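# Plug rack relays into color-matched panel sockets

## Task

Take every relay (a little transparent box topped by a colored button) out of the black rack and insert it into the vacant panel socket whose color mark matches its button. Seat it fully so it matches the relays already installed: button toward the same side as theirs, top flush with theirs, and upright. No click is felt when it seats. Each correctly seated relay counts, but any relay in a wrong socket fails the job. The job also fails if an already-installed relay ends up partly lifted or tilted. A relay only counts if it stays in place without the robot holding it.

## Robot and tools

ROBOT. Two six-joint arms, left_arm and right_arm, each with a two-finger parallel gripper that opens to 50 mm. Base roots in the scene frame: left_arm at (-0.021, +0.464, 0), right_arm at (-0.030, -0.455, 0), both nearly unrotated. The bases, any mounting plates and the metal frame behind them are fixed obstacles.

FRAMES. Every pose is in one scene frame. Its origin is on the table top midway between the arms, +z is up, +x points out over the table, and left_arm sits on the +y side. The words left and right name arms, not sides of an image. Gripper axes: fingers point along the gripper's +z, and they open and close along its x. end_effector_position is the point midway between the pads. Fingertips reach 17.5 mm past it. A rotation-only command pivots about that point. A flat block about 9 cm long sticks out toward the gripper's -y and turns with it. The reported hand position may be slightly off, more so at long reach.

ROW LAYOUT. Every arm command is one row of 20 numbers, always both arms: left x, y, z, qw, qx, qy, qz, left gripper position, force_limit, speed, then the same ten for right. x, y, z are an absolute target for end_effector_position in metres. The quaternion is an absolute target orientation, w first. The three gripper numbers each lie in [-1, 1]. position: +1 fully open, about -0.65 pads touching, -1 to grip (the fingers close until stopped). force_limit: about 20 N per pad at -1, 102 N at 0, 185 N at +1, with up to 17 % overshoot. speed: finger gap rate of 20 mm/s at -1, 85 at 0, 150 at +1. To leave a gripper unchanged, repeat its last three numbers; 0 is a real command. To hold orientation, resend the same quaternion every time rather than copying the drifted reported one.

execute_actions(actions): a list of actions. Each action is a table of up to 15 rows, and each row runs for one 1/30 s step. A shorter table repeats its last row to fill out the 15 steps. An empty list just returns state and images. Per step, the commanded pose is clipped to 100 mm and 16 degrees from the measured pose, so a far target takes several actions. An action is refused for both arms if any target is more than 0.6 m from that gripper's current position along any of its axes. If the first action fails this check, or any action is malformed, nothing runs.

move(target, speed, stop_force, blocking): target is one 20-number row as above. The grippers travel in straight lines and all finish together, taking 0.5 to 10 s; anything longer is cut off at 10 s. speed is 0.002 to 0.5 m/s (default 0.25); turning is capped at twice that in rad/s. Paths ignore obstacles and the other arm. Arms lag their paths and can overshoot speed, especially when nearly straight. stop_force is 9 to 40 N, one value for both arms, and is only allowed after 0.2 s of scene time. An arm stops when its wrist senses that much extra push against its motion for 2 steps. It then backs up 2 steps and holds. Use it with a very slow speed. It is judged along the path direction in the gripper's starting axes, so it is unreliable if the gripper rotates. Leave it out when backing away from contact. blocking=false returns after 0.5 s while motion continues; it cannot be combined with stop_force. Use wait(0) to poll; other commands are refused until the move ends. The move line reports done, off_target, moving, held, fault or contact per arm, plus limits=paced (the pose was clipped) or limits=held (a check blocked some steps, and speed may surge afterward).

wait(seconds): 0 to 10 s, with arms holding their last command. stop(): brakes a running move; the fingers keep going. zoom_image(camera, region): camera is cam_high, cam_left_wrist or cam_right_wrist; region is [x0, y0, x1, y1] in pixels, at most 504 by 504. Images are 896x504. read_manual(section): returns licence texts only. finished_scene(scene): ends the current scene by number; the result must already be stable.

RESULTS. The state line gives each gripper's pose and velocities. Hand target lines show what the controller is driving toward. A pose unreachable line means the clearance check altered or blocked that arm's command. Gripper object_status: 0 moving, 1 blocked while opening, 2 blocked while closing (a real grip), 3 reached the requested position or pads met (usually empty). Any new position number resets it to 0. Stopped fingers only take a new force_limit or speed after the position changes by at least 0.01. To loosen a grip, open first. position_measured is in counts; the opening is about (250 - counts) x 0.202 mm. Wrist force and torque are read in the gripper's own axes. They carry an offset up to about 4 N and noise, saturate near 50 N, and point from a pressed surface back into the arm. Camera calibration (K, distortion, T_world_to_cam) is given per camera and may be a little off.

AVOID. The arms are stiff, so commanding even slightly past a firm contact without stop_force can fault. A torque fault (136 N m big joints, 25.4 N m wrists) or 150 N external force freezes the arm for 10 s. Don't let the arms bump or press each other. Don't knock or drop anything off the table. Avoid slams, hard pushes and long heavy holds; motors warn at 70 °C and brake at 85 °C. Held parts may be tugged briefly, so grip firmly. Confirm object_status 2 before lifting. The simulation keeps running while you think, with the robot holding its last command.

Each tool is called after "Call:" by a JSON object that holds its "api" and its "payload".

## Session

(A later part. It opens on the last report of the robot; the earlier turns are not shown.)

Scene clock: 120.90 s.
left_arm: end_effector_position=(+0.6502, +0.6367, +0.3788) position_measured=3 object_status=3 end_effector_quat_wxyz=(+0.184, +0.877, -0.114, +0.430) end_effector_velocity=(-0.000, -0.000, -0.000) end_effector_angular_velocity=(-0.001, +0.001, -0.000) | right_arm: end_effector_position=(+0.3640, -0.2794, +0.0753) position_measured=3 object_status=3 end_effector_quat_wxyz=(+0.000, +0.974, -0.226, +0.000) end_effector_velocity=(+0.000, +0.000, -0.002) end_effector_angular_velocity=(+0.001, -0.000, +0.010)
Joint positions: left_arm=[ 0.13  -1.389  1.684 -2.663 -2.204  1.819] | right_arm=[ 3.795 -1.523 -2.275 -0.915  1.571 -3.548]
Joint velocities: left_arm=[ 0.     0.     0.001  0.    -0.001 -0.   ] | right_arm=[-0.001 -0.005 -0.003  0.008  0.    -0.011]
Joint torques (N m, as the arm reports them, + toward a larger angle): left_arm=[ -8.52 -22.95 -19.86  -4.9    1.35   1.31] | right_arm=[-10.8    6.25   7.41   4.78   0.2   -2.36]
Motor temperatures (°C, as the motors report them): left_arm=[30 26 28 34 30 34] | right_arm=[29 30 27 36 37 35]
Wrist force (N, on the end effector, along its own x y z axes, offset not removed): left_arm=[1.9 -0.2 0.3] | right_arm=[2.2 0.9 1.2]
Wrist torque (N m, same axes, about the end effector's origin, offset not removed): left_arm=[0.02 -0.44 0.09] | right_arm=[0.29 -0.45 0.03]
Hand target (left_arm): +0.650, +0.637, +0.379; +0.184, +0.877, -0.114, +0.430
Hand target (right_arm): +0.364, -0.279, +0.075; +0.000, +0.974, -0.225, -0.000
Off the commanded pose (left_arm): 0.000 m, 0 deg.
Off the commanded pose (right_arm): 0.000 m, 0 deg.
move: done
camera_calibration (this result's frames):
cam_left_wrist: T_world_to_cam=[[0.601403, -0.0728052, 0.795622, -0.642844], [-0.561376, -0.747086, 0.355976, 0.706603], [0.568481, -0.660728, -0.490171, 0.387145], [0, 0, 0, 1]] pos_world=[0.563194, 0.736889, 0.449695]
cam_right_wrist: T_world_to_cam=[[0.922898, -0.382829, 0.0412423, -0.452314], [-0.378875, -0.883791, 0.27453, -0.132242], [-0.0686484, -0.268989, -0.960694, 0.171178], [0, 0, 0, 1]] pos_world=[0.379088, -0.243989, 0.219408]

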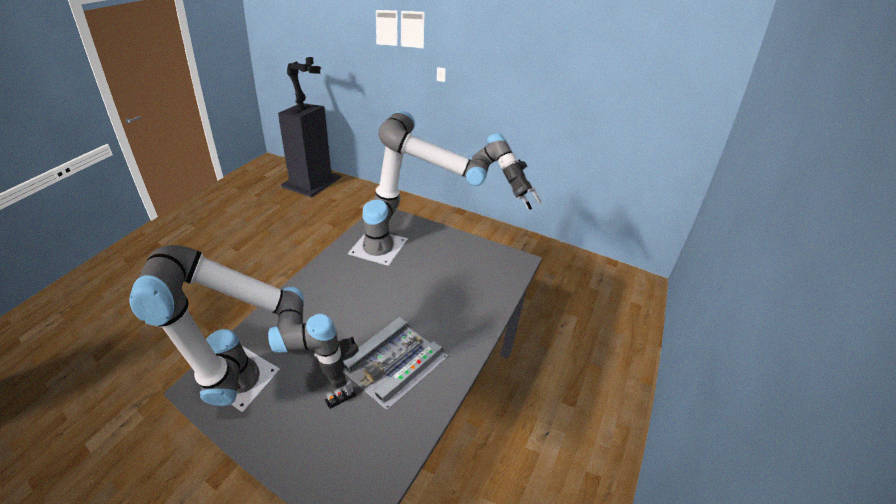

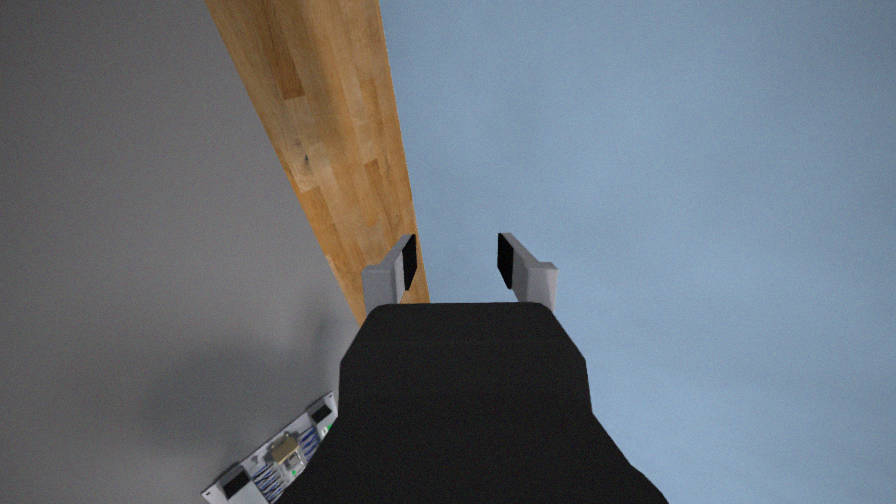

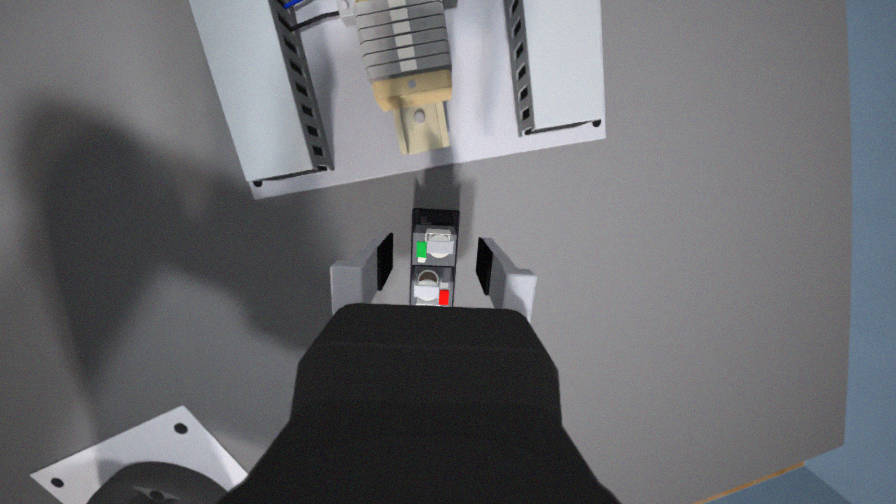

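Call:
{"api": "move", "payload": {"target": [0.6502,0.6367,0.3788,0.184,0.877,-0.114,0.430,1,0,0, 0.3642,-0.279,0.048,0,0.9744,-0.225,0,1,0,0], "speed": 0.04}}

Call:
{"api": "execute_actions", "payload": {"actions": [[[0.6502,0.6367,0.3788,0.184,0.877,-0.114,0.430,1,0,0, 0.3642,-0.279,0.048,0,0.9744,-0.225,0,-1,-0.3,0]],[[0.6502,0.6367,0.3788,0.184,0.877,-0.114,0.430,1,0,0, 0.3642,-0.279,0.048,0,0.9744,-0.225,0,-1,-0.3,0]]]}}

Scene clock: 125.40 s.
left_arm: end_effector_position=(+0.6502, +0.6367, +0.3788) position_measured=3 object_status=3 end_effector_quat_wxyz=(+0.184, +0.877, -0.114, +0.430) end_effector_velocity=(+0.000, +0.000, +0.002) end_effector_angular_velocity=(+0.001, -0.004, -0.000) | right_arm: end_effector_position=(+0.3641, -0.2791, +0.0483) position_measured=3 object_status=3 end_effector_quat_wxyz=(+0.000, +0.974, -0.225, -0.000) end_effector_velocity=(+0.000, +0.000, -0.002) end_effector_angular_velocity=(+0.000, -0.001, +0.000)
Joint positions: left_arm=[ 0.13  -1.389  1.684 -2.663 -2.204  1.819] | right_arm=[ 3.795 -1.578 -2.311 -0.823  1.571 -3.549]
Joint velocities: left_arm=[ 0.     0.    -0.001 -0.003 -0.     0.   ] | right_arm=[ 0.    -0.006 -0.003  0.009 -0.    -0.   ]
Joint torques (N m, as the arm reports them, + toward a larger angle): left_arm=[ -7.04 -24.74 -16.9   -4.8    1.17   1.37] | right_arm=[13.85  7.1   7.72  4.9   0.96  2.41]
Motor temperatures (°C, as the motors report them): left_arm=[30 26 28 34 30 34] | right_arm=[29 30 27 36 37 35]
Wrist force (N, on the end effector, along its own x y z axes, offset not removed): left_arm=[3.2 0.2 0.2] | right_arm=[2.4 0.6 0.4]
Wrist torque (N m, same axes, about the end effector's origin, offset not removed): left_arm=[0.17 -0.68 0.06] | right_arm=[0.19 -0.44 0.07]
Hand target (left_arm): +0.650, +0.637, +0.379; +0.184, +0.877, -0.114, +0.430
Hand target (right_arm): +0.364, -0.279, +0.048; +0.000, +0.974, -0.225, -0.000
Off the commanded pose (left_arm): 0.000 m, 0 deg.
Off the commanded pose (right_arm): 0.000 m, 0 deg.
move: done
camera_calibration (this result's frames):
cam_left_wrist: T_world_to_cam=[[0.601403, -0.0728053, 0.795622, -0.642844], [-0.561377, -0.747086, 0.355976, 0.706603], [0.568481, -0.660728, -0.490171, 0.387146], [0, 0, 0, 1]] pos_world=[0.563194, 0.736889, 0.449695]
cam_right_wrist: T_world_to_cam=[[0.923332, -0.381795, 0.0411074, -0.451101], [-0.377853, -0.884247, 0.27447, -0.124995], [-0.0684423, -0.26896, -0.960717, 0.145304], [0, 0, 0, 1]] pos_world=[0.379232, -0.243673, 0.192447]

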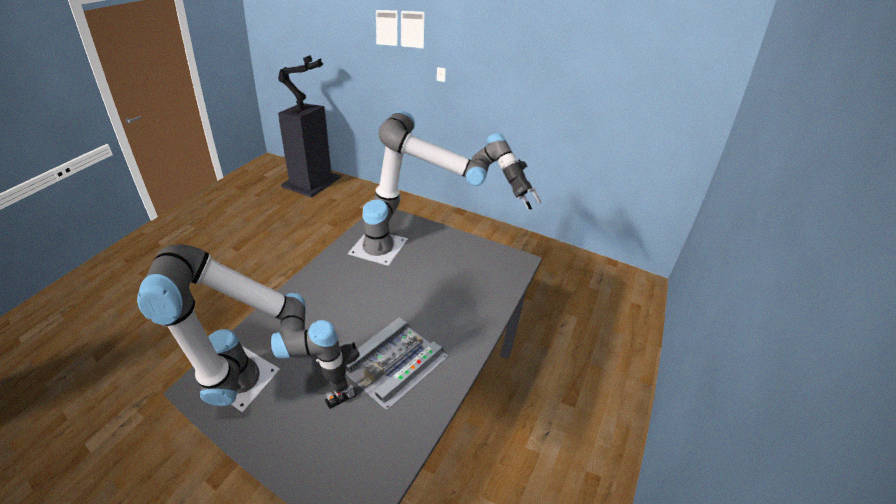

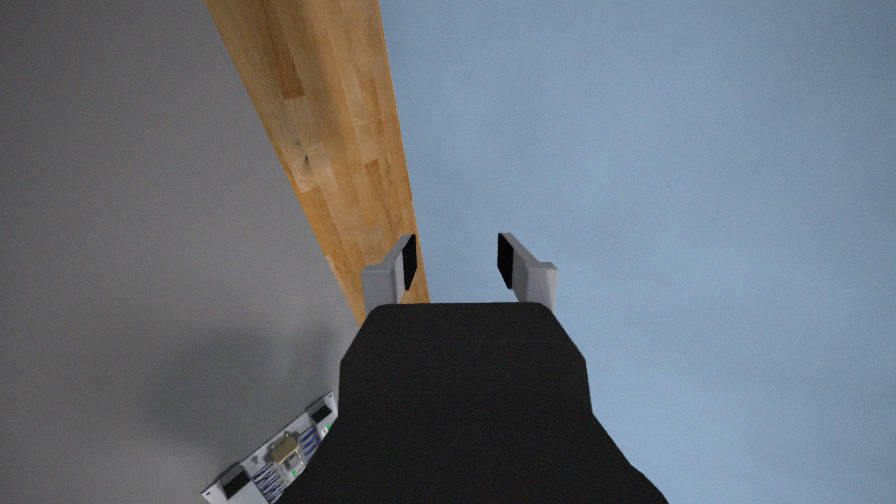

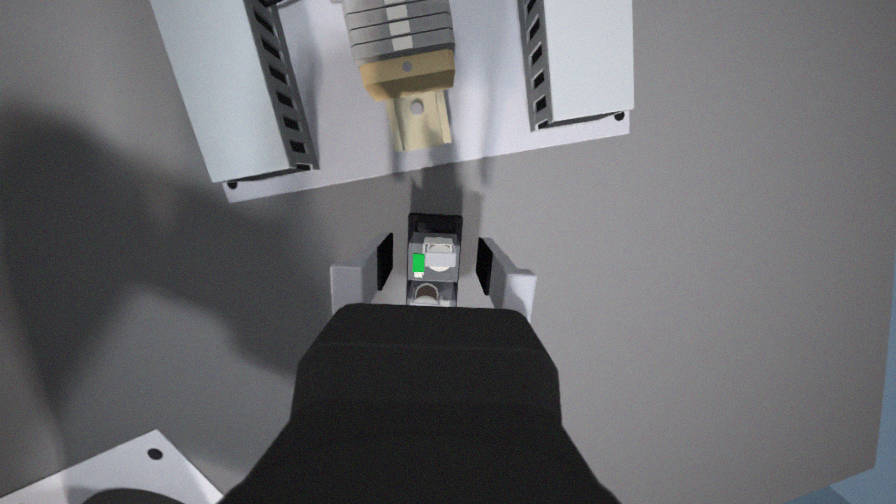

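Scene clock: 126.40 s.
left_arm: end_effector_position=(+0.6502, +0.6367, +0.3788) position_measured=3 object_status=3 end_effector_quat_wxyz=(+0.184, +0.877, -0.114, +0.430) end_effector_velocity=(+0.000, +0.000, +0.001) end_effector_angular_velocity=(+0.001, -0.001, +0.001) | right_arm: end_effector_position=(+0.3642, -0.2790, +0.0480) position_measured=119 object_status=2 end_effector_quat_wxyz=(+0.000, +0.974, -0.225, -0.000) end_effector_velocity=(-0.000, -0.000, -0.001) end_effector_angular_velocity=(-0.002, +0.002, -0.000)
Joint positions: left_arm=[ 0.13  -1.389  1.684 -2.663 -2.204  1.819] | right_arm=[ 3.795 -1.579 -2.311 -0.822  1.571 -3.549]
Joint velocities: left_arm=[ 0.    -0.    -0.001  0.001  0.001 -0.   ] | right_arm=[-0.    -0.001  0.    -0.001 -0.    -0.   ]
Joint torques (N m, as the arm reports them, + toward a larger angle): left_arm=[ -6.66 -24.21 -16.75  -5.04   1.26   1.34] | right_arm=[12.29  7.81  7.07  4.95  0.92  0.59]
Motor temperatures (°C, as the motors report them): left_arm=[30 26 28 34 30 34] | right_arm=[29 30 27 36 37 35]
Wrist force (N, on the end effector, along its own x y z axes, offset not removed): left_arm=[3.4 -1.6 -0.6] | right_arm=[0.3 -0.5 1.1]
Wrist torque (N m, same axes, about the end effector's origin, offset not removed): left_arm=[-0.26 -0.76 0.11] | right_arm=[-0.04 -0.02 0.04]
Hand target (left_arm): +0.650, +0.637, +0.379; +0.184, +0.877, -0.114, +0.430
Hand target (right_arm): +0.364, -0.279, +0.048; +0.000, +0.974, -0.225, +0.000
Off the commanded pose (left_arm): 0.000 m, 0 deg.
Off the commanded pose (right_arm): 0.000 m, 0 deg.
camera_calibration (this result's frames):
cam_left_wrist: T_world_to_cam=[[0.601404, -0.072805, 0.795621, -0.642844], [-0.561376, -0.747086, 0.355976, 0.706603], [0.56848, -0.660728, -0.490172, 0.387146], [0, 0, 0, 1]] pos_world=[0.563194, 0.736889, 0.449694]
cam_right_wrist: T_world_to_cam=[[0.923338, -0.381778, 0.0411251, -0.451123], [-0.377844, -0.884261, 0.274436, -0.124834], [-0.0684086, -0.268937, -0.960725, 0.145036], [0, 0, 0, 1]] pos_world=[0.379293, -0.243609, 0.192151]

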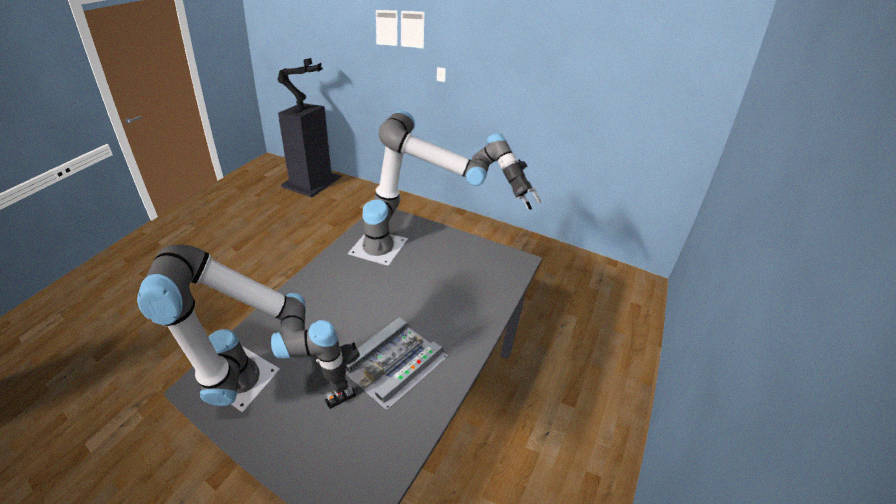

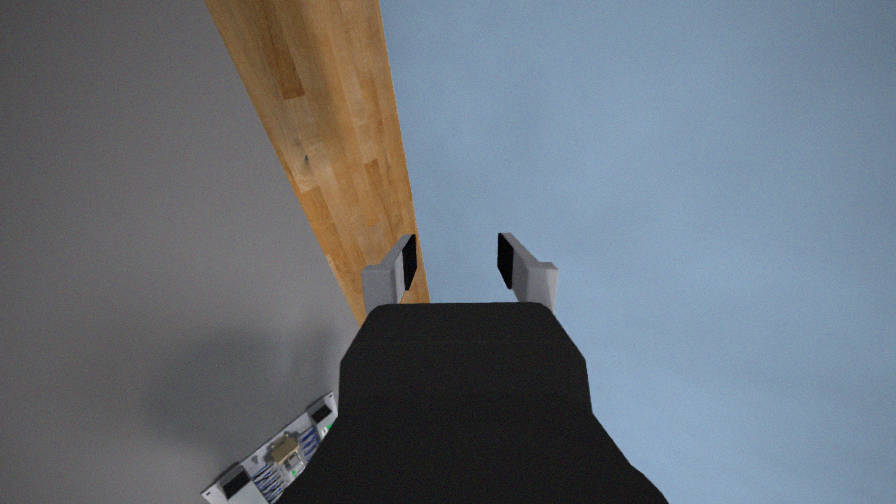

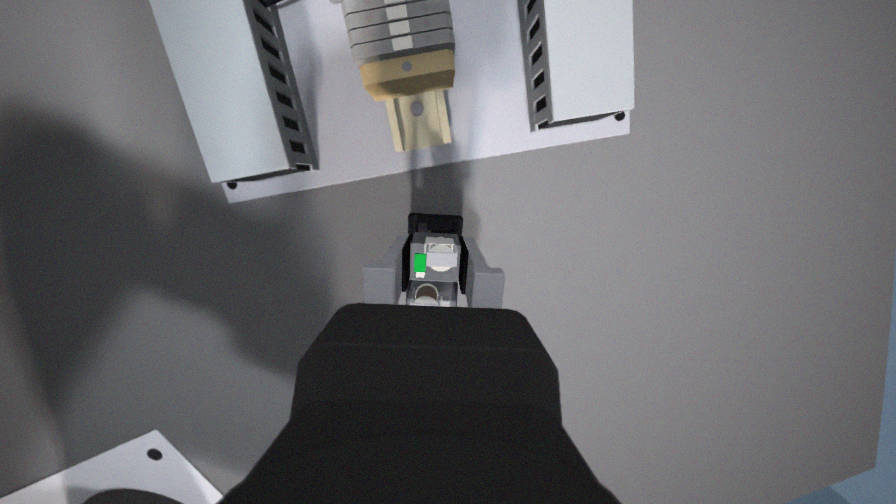

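Call:
{"api": "move", "payload": {"target": [0.6502,0.6367,0.3788,0.184,0.877,-0.114,0.430,1,0,0, 0.3642,-0.279,0.09,0,0.9744,-0.225,0,-1,-0.3,0], "speed": 0.05}}

Scene clock: 129.87 s.
left_arm: end_effector_position=(+0.6502, +0.6367, +0.3788) position_measured=3 object_status=3 end_effector_quat_wxyz=(+0.184, +0.877, -0.114, +0.430) end_effector_velocity=(-0.000, -0.001, -0.001) end_effector_angular_velocity=(-0.001, +0.001, -0.001) | right_arm: end_effector_position=(+0.3643, -0.2789, +0.0897) position_measured=119 object_status=2 end_effector_quat_wxyz=(-0.000, +0.974, -0.225, +0.000) end_effector_velocity=(+0.000, +0.000, +0.003) end_effector_angular_velocity=(+0.000, -0.000, -0.000)
Joint positions: left_arm=[ 0.13  -1.389  1.684 -2.663 -2.204  1.819] | right_arm=[ 3.795 -1.498 -2.252 -0.963  1.571 -3.549]
Joint velocities: left_arm=[-0.001 -0.     0.002 -0.001 -0.001 -0.   ] | right_arm=[-0.     0.004  0.004 -0.008  0.     0.   ]
Joint torques (N m, as the arm reports them, + toward a larger angle): left_arm=[ -6.7  -25.11 -17.52  -4.9    1.55   1.  ] | right_arm=[-0.81 31.42 33.69  1.88  0.93 -0.43]
Motor temperatures (°C, as the motors report them): left_arm=[30 26 28 34 30 34] | right_arm=[29 30 27 36 37 35]
Wrist force (N, on the end effector, along its own x y z axes, offset not removed): left_arm=[2.6 0.5 0.0] | right_arm=[1.2 0.8 1.0]
Wrist torque (N m, same axes, about the end effector's origin, offset not removed): left_arm=[0.16 -0.56 0.04] | right_arm=[0.20 -0.20 0.01]
Hand target (left_arm): +0.650, +0.637, +0.379; +0.184, +0.877, -0.114, +0.430
Hand target (right_arm): +0.364, -0.279, +0.090; -0.000, +0.974, -0.225, +0.000
Off the commanded pose (left_arm): 0.000 m, 0 deg.
Off the commanded pose (right_arm): 0.000 m, 0 deg.
move: done
camera_calibration (this result's frames):
cam_left_wrist: T_world_to_cam=[[0.601404, -0.0728051, 0.795621, -0.642844], [-0.561376, -0.747086, 0.355976, 0.706603], [0.56848, -0.660728, -0.490172, 0.387146], [0, 0, 0, 1]] pos_world=[0.563194, 0.736889, 0.449694]
cam_right_wrist: T_world_to_cam=[[0.923378, -0.381682, 0.0411273, -0.452872], [-0.377755, -0.884312, 0.274396, -0.136222], [-0.0683626, -0.268908, -0.960737, 0.185133], [0, 0, 0, 1]] pos_world=[0.37937, -0.243532, 0.233869]

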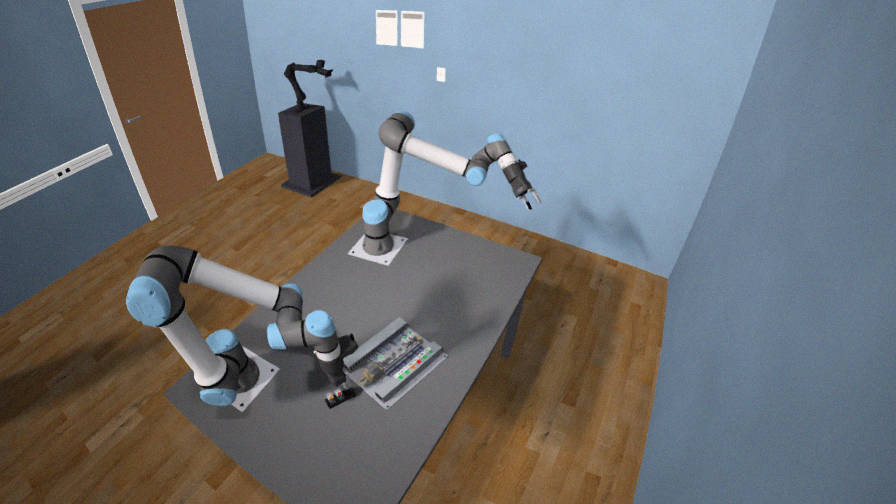

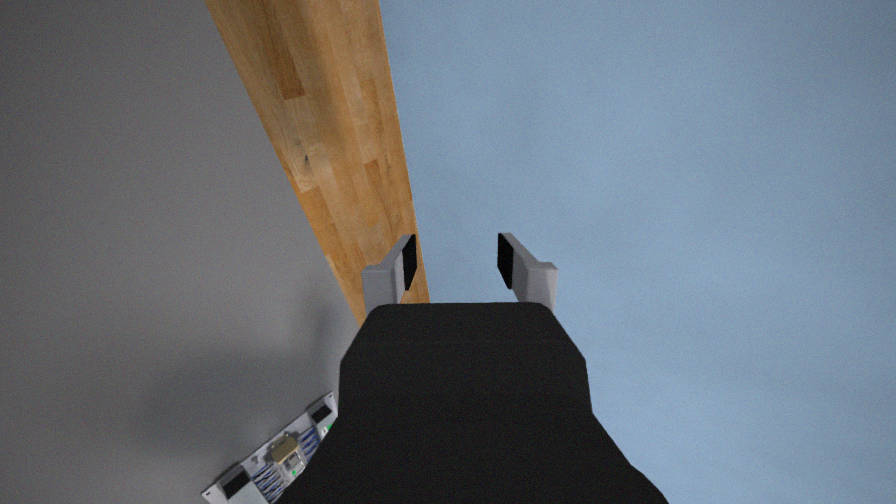

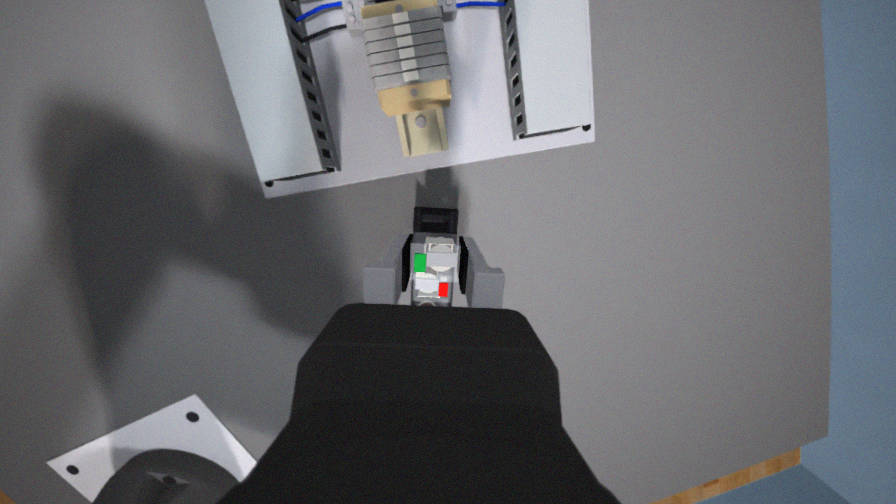

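Call:
{"api": "execute_actions", "payload": {"actions": [[[0.6502,0.6367,0.3788,0.184,0.877,-0.114,0.430,1,0,0, 0.366,-0.272,0.15,0,0.98,-0.2,0,-1,-0.3,0]],[[0.6502,0.6367,0.3788,0.184,0.877,-0.114,0.430,1,0,0, 0.385,-0.20,0.155,0,0.99,-0.14,0,-1,-0.3,0]],[[0.6502,0.6367,0.3788,0.184,0.877,-0.114,0.430,1,0,0, 0.403,-0.127,0.155,0,0.99357,-0.1132,0,-1,-0.3,0]],[[0.6502,0.6367,0.3788,0.184,0.877,-0.114,0.430,1,0,0, 0.403,-0.127,0.155,0,0.99357,-0.1132,0,-1,-0.3,0]]]}}

Scene clock: 143.80 s.
left_arm: end_effector_position=(+0.6502, +0.6367, +0.3788) position_measured=3 object_status=3 end_effector_quat_wxyz=(+0.184, +0.877, -0.114, +0.430) end_effector_velocity=(-0.000, -0.001, -0.001) end_effector_angular_velocity=(-0.001, +0.002, -0.001) | right_arm: end_effector_position=(+0.4030, -0.1270, +0.1550) position_measured=119 object_status=2 end_effector_quat_wxyz=(-0.000, +0.994, -0.113, +0.000) end_effector_velocity=(+0.000, +0.001, +0.000) end_effector_angular_velocity=(+0.001, -0.001, +0.000)
Joint positions: left_arm=[ 0.13  -1.389  1.684 -2.663 -2.204  1.819] | right_arm=[ 3.96  -1.683 -1.871 -1.158  1.571 -3.611]
Joint velocities: left_arm=[-0.001 -0.     0.001  0.    -0.001 -0.   ] | right_arm=[ 0.    -0.001  0.001  0.001  0.    -0.   ]
Joint torques (N m, as the arm reports them, + toward a larger angle): left_arm=[ -7.03 -23.77 -17.88  -4.85   1.39   1.29] | right_arm=[13.89 16.32 35.73  1.66  1.15 -2.52]
Motor temperatures (°C, as the motors report them): left_arm=[30 26 28 34 30 34] | right_arm=[29 30 27 36 37 35]
Wrist force (N, on the end effector, along its own x y z axes, offset not removed): left_arm=[2.1 0.9 0.3] | right_arm=[1.6 1.0 0.4]
Wrist torque (N m, same axes, about the end effector's origin, offset not removed): left_arm=[0.22 -0.61 0.06] | right_arm=[0.21 -0.23 0.03]
Hand target (left_arm): +0.650, +0.637, +0.379; +0.184, +0.877, -0.114, +0.430
Hand target (right_arm): +0.403, -0.127, +0.155; +0.000, +0.994, -0.113, +0.000
Off the commanded pose (left_arm): 0.000 m, 0 deg.
Off the commanded pose (right_arm): 0.000 m, 0 deg.
camera_calibration (this result's frames):
cam_left_wrist: T_world_to_cam=[[0.601404, -0.0728052, 0.795621, -0.642844], [-0.561376, -0.747086, 0.355976, 0.706603], [0.56848, -0.660728, -0.490172, 0.387146], [0, 0, 0, 1]] pos_world=[0.563194, 0.736889, 0.449694]
cam_right_wrist: T_world_to_cam=[[0.98557, -0.164193, 0.0411338, -0.430764], [-0.169156, -0.946611, 0.274433, -0.0971692], [-0.00612227, -0.277431, -0.960726, 0.26518], [0, 0, 0, 1]] pos_world=[0.409735, -0.0891407, 0.29915]

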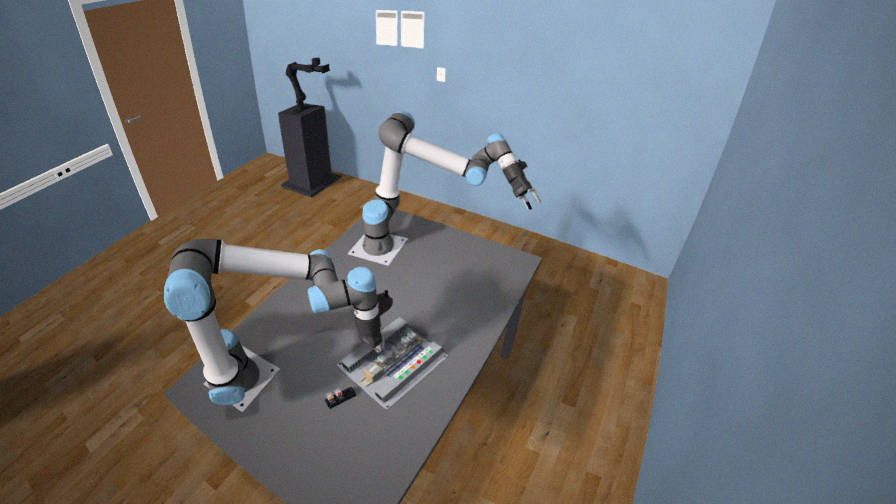

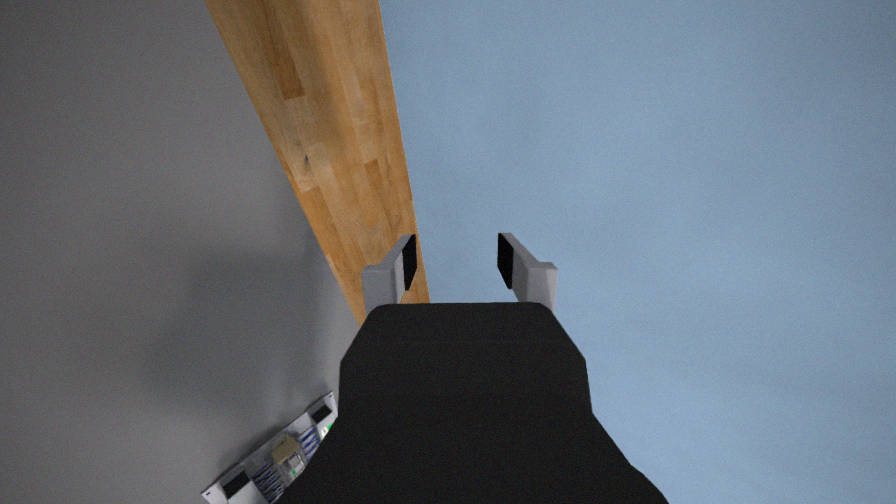

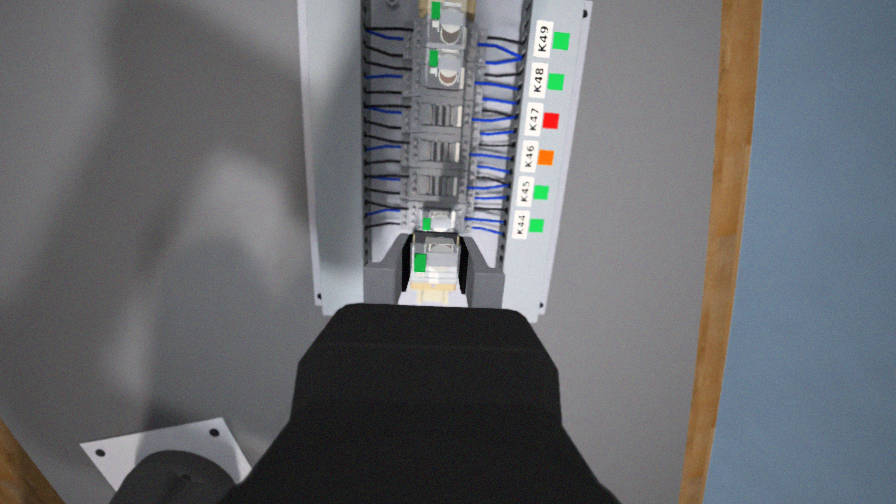

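Call:
{"api": "zoom_image", "payload": {"camera": "cam_right_wrist", "region": [360, 0, 600, 300]}}

Call:
{"api": "zoom_image", "payload": {"camera": "cam_right_wrist", "region": [390, 90, 490, 240]}}

Region (360, 0, 600, 300) of cam_right_wrist's 896x504 image, scaled by 1.680, with more detail than that image has; it fills the left 403 columns of this view, and the rest is white.

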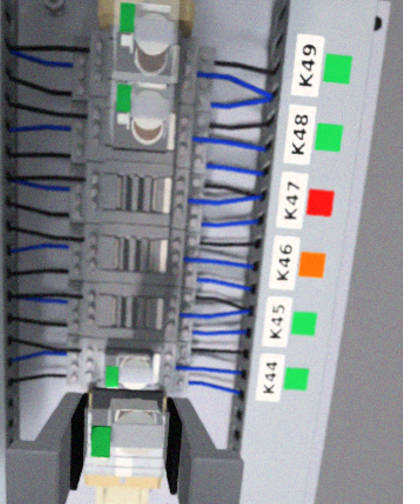

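Region (390, 90, 490, 240) of cam_right_wrist's 896x504 image, scaled by 3.360, with more detail than that image has.

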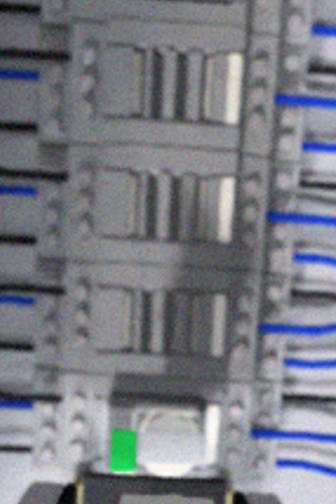

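Call:
{"api": "zoom_image", "payload": {"camera": "cam_high", "region": [365, 320, 435, 375]}}

Region (365, 320, 435, 375) of cam_high's 896x504 image, scaled by 7.200, with more detail than that image has; it fills the top 396 rows of this view, and the rest is white.

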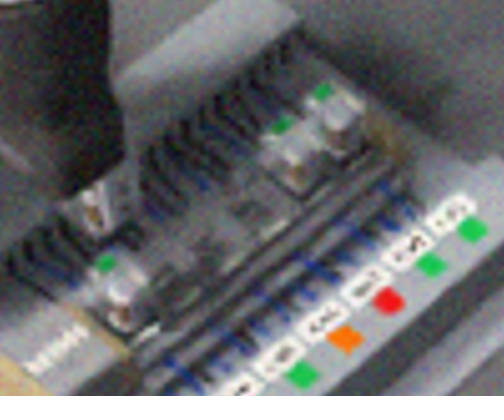

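Call:
{"api": "move", "payload": {"target": [0.6502,0.6367,0.3788,0.184,0.877,-0.114,0.430,1,0,0, 0.4122,-0.089,0.125,0,0.99357,-0.1132,0,-1,-0.3,0], "speed": 0.1}}

Call:
{"api": "zoom_image", "payload": {"camera": "cam_right_wrist", "region": [360, 60, 560, 310]}}

Scene clock: 167.33 s.
left_arm: end_effector_position=(+0.6502, +0.6367, +0.3788) position_measured=3 object_status=3 end_effector_quat_wxyz=(+0.184, +0.877, -0.114, +0.430) end_effector_velocity=(-0.000, -0.001, -0.001) end_effector_angular_velocity=(-0.000, +0.001, -0.001) | right_arm: end_effector_position=(+0.4121, -0.0893, +0.1251) position_measured=119 object_status=2 end_effector_quat_wxyz=(+0.000, +0.994, -0.113, -0.000) end_effector_velocity=(+0.000, +0.001, -0.002) end_effector_angular_velocity=(-0.002, +0.001, +0.000)
Joint positions: left_arm=[ 0.13  -1.389  1.684 -2.663 -2.204  1.819] | right_arm=[ 3.992 -1.783 -1.836 -1.093  1.571 -3.579]
Joint velocities: left_arm=[-0.001  0.     0.001 -0.    -0.     0.   ] | right_arm=[ 0.001 -0.006  0.002  0.002 -0.     0.001]
Joint torques (N m, as the arm reports them, + toward a larger angle): left_arm=[ -7.08 -23.5  -18.53  -4.95   1.58   1.28] | right_arm=[13.09 21.16 34.68  4.82 -0.18  2.3 ]
Motor temperatures (°C, as the motors report them): left_arm=[30 26 28 34 30 34] | right_arm=[29 30 27 36 37 35]
Wrist force (N, on the end effector, along its own x y z axes, offset not removed): left_arm=[2.0 0.4 0.5] | right_arm=[0.6 0.1 0.6]
Wrist torque (N m, same axes, about the end effector's origin, offset not removed): left_arm=[0.12 -0.52 0.09] | right_arm=[0.15 -0.04 -0.08]
Hand target (left_arm): +0.650, +0.637, +0.379; +0.184, +0.877, -0.114, +0.430
Hand target (right_arm): +0.412, -0.089, +0.125; +0.000, +0.994, -0.113, +0.000
Off the commanded pose (left_arm): 0.000 m, 0 deg.
Off the commanded pose (right_arm): 0.000 m, 0 deg.
move: done
camera_calibration (this result's frames):
cam_left_wrist: T_world_to_cam=[[0.601404, -0.0728048, 0.795621, -0.642844], [-0.561376, -0.747086, 0.355977, 0.706603], [0.56848, -0.660728, -0.490172, 0.387146], [0, 0, 0, 1]] pos_world=[0.563194, 0.736889, 0.449694]
cam_right_wrist: T_world_to_cam=[[0.985573, -0.164179, 0.0411143, -0.432317], [-0.169137, -0.946607, 0.274461, -0.0516971], [-0.00614146, -0.277455, -0.960719, 0.247005], [0, 0, 0, 1]] pos_world=[0.418854, -0.0513812, 0.269266]

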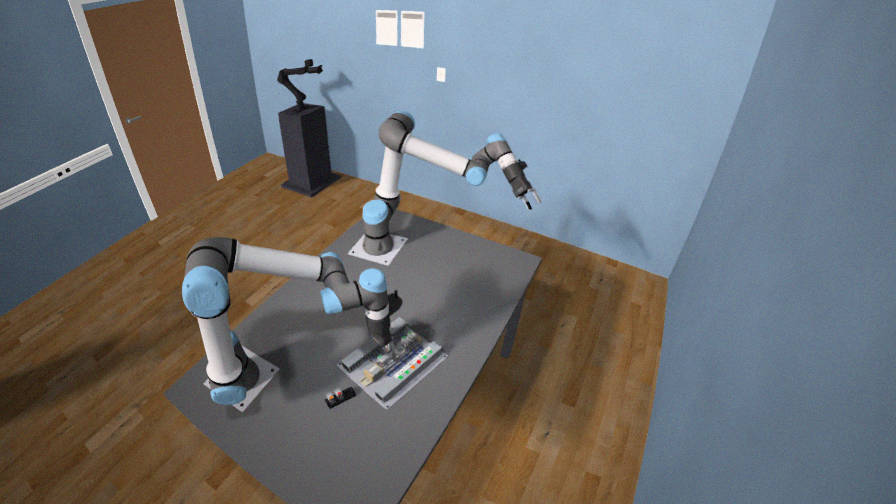

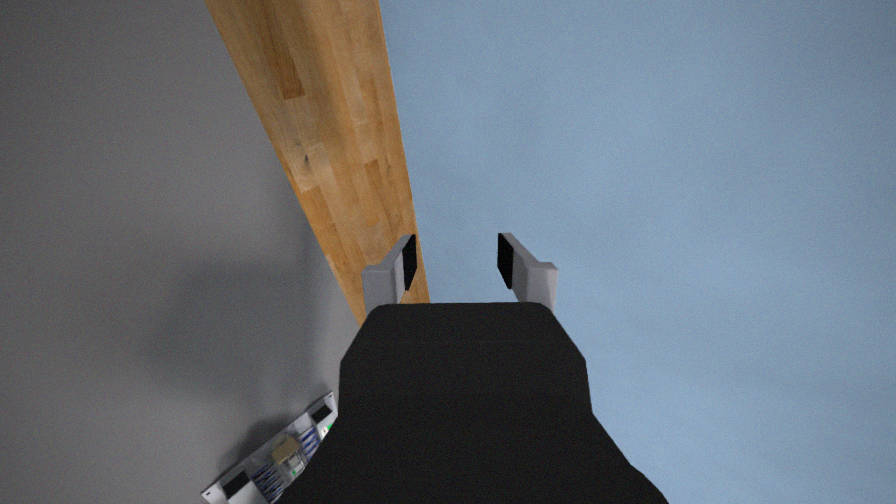

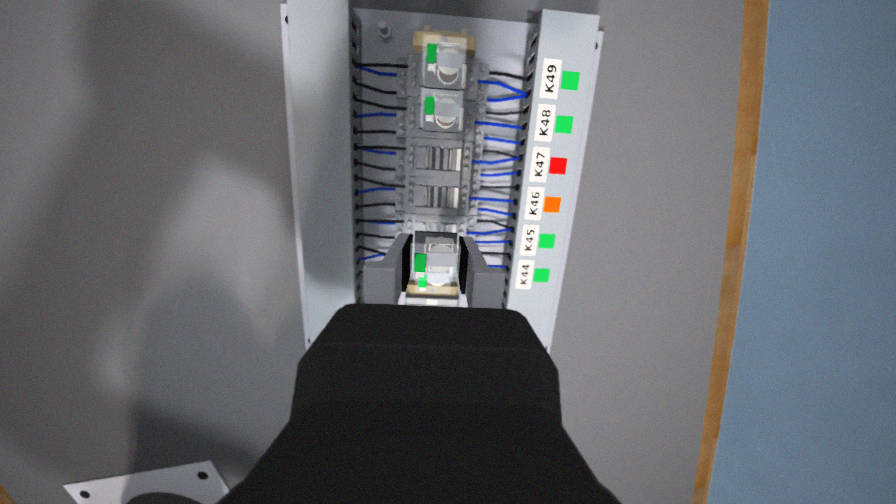

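Region (360, 60, 560, 310) of cam_right_wrist's 896x504 image, scaled by 2.016, with more detail than that image has; it fills the left 403 columns of this view, and the rest is white.

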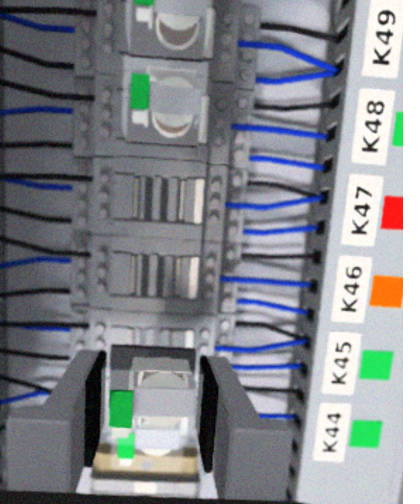

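Call:
{"api": "move", "payload": {"target": [0.6502,0.6367,0.3788,0.184,0.877,-0.114,0.430,1,0,0, 0.4122,-0.089,0.095,0,0.99357,-0.1132,0,-1,-0.3,0], "speed": 0.04}}

Call:
{"api": "zoom_image", "payload": {"camera": "cam_right_wrist", "region": [360, 90, 540, 310]}}

Scene clock: 179.90 s.
left_arm: end_effector_position=(+0.6502, +0.6367, +0.3788) position_measured=3 object_status=3 end_effector_quat_wxyz=(+0.184, +0.877, -0.114, +0.430) end_effector_velocity=(+0.000, -0.001, +0.000) end_effector_angular_velocity=(-0.000, -0.001, -0.002) | right_arm: end_effector_position=(+0.4122, -0.0891, +0.0953) position_measured=119 object_status=2 end_effector_quat_wxyz=(+0.000, +0.994, -0.113, +0.000) end_effector_velocity=(+0.000, +0.000, -0.002) end_effector_angular_velocity=(+0.001, -0.001, +0.000)
Joint positions: left_arm=[ 0.13  -1.389  1.684 -2.663 -2.204  1.819] | right_arm=[ 3.992 -1.82  -1.877 -1.016  1.571 -3.579]
Joint velocities: left_arm=[-0.001 -0.     0.    -0.001 -0.001 -0.   ] | right_arm=[ 0.    -0.003 -0.003  0.007  0.     0.   ]
Joint torques (N m, as the arm reports them, + toward a larger angle): left_arm=[ -7.81 -25.35 -18.41  -4.61   1.34   0.97] | right_arm=[13.91 22.03  9.64  4.98  0.69  2.74]
Motor temperatures (°C, as the motors report them): left_arm=[30 26 28 34 30 34] | right_arm=[29 30 27 36 37 35]
Wrist force (N, on the end effector, along its own x y z axes, offset not removed): left_arm=[2.5 -2.3 0.9] | right_arm=[0.7 1.1 0.1]
Wrist torque (N m, same axes, about the end effector's origin, offset not removed): left_arm=[-0.34 -0.65 0.05] | right_arm=[0.26 -0.09 0.10]
Hand target (left_arm): +0.650, +0.637, +0.379; +0.184, +0.877, -0.114, +0.430
Hand target (right_arm): +0.412, -0.089, +0.095; +0.000, +0.994, -0.113, -0.000
Off the commanded pose (left_arm): 0.000 m, 0 deg.
Off the commanded pose (right_arm): 0.000 m, 0 deg.
move: done
camera_calibration (this result's frames):
cam_left_wrist: T_world_to_cam=[[0.601404, -0.072805, 0.795621, -0.642844], [-0.561376, -0.747086, 0.355976, 0.706603], [0.56848, -0.660728, -0.490172, 0.387146], [0, 0, 0, 1]] pos_world=[0.563194, 0.736889, 0.449694]
cam_right_wrist: T_world_to_cam=[[0.985572, -0.164175, 0.0411703, -0.431113], [-0.169149, -0.946597, 0.274488, -0.0433163], [-0.00609237, -0.277491, -0.960709, 0.218372], [0, 0, 0, 1]] pos_world=[0.418896, -0.0511846, 0.239431]

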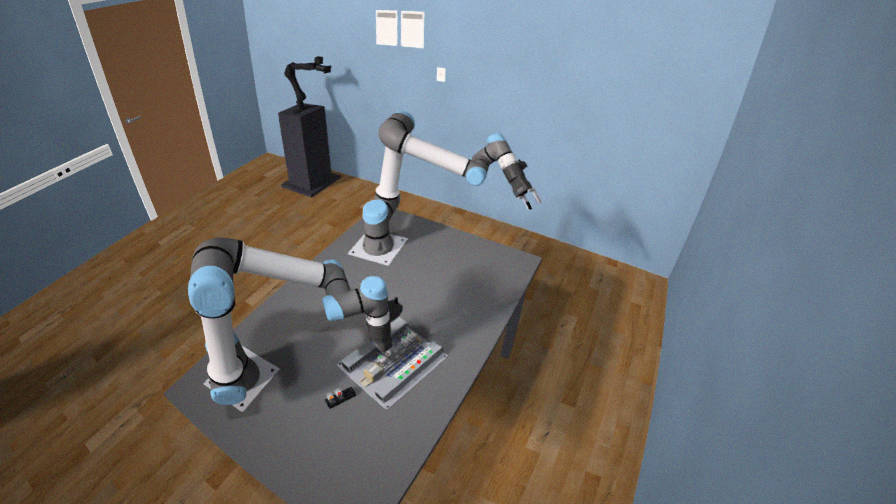

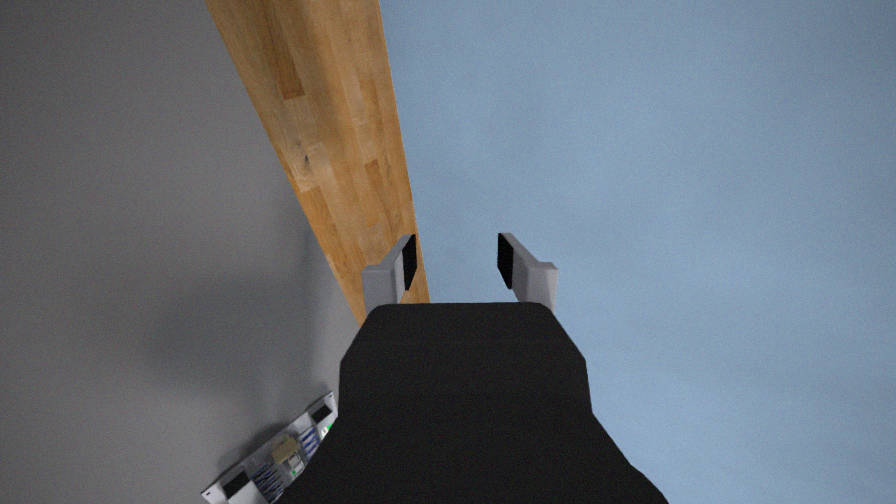

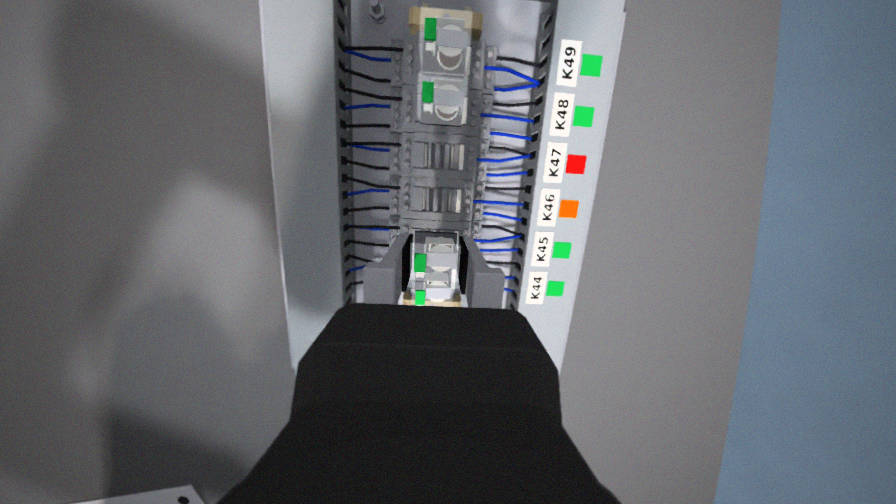

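Region (360, 90, 540, 310) of cam_right_wrist's 896x504 image, scaled by 2.291, with more detail than that image has; it fills the left 412 columns of this view, and the rest is white.

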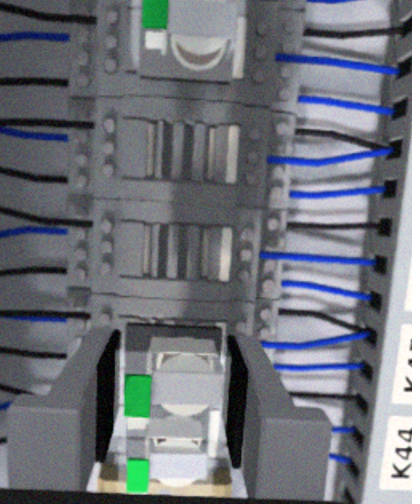

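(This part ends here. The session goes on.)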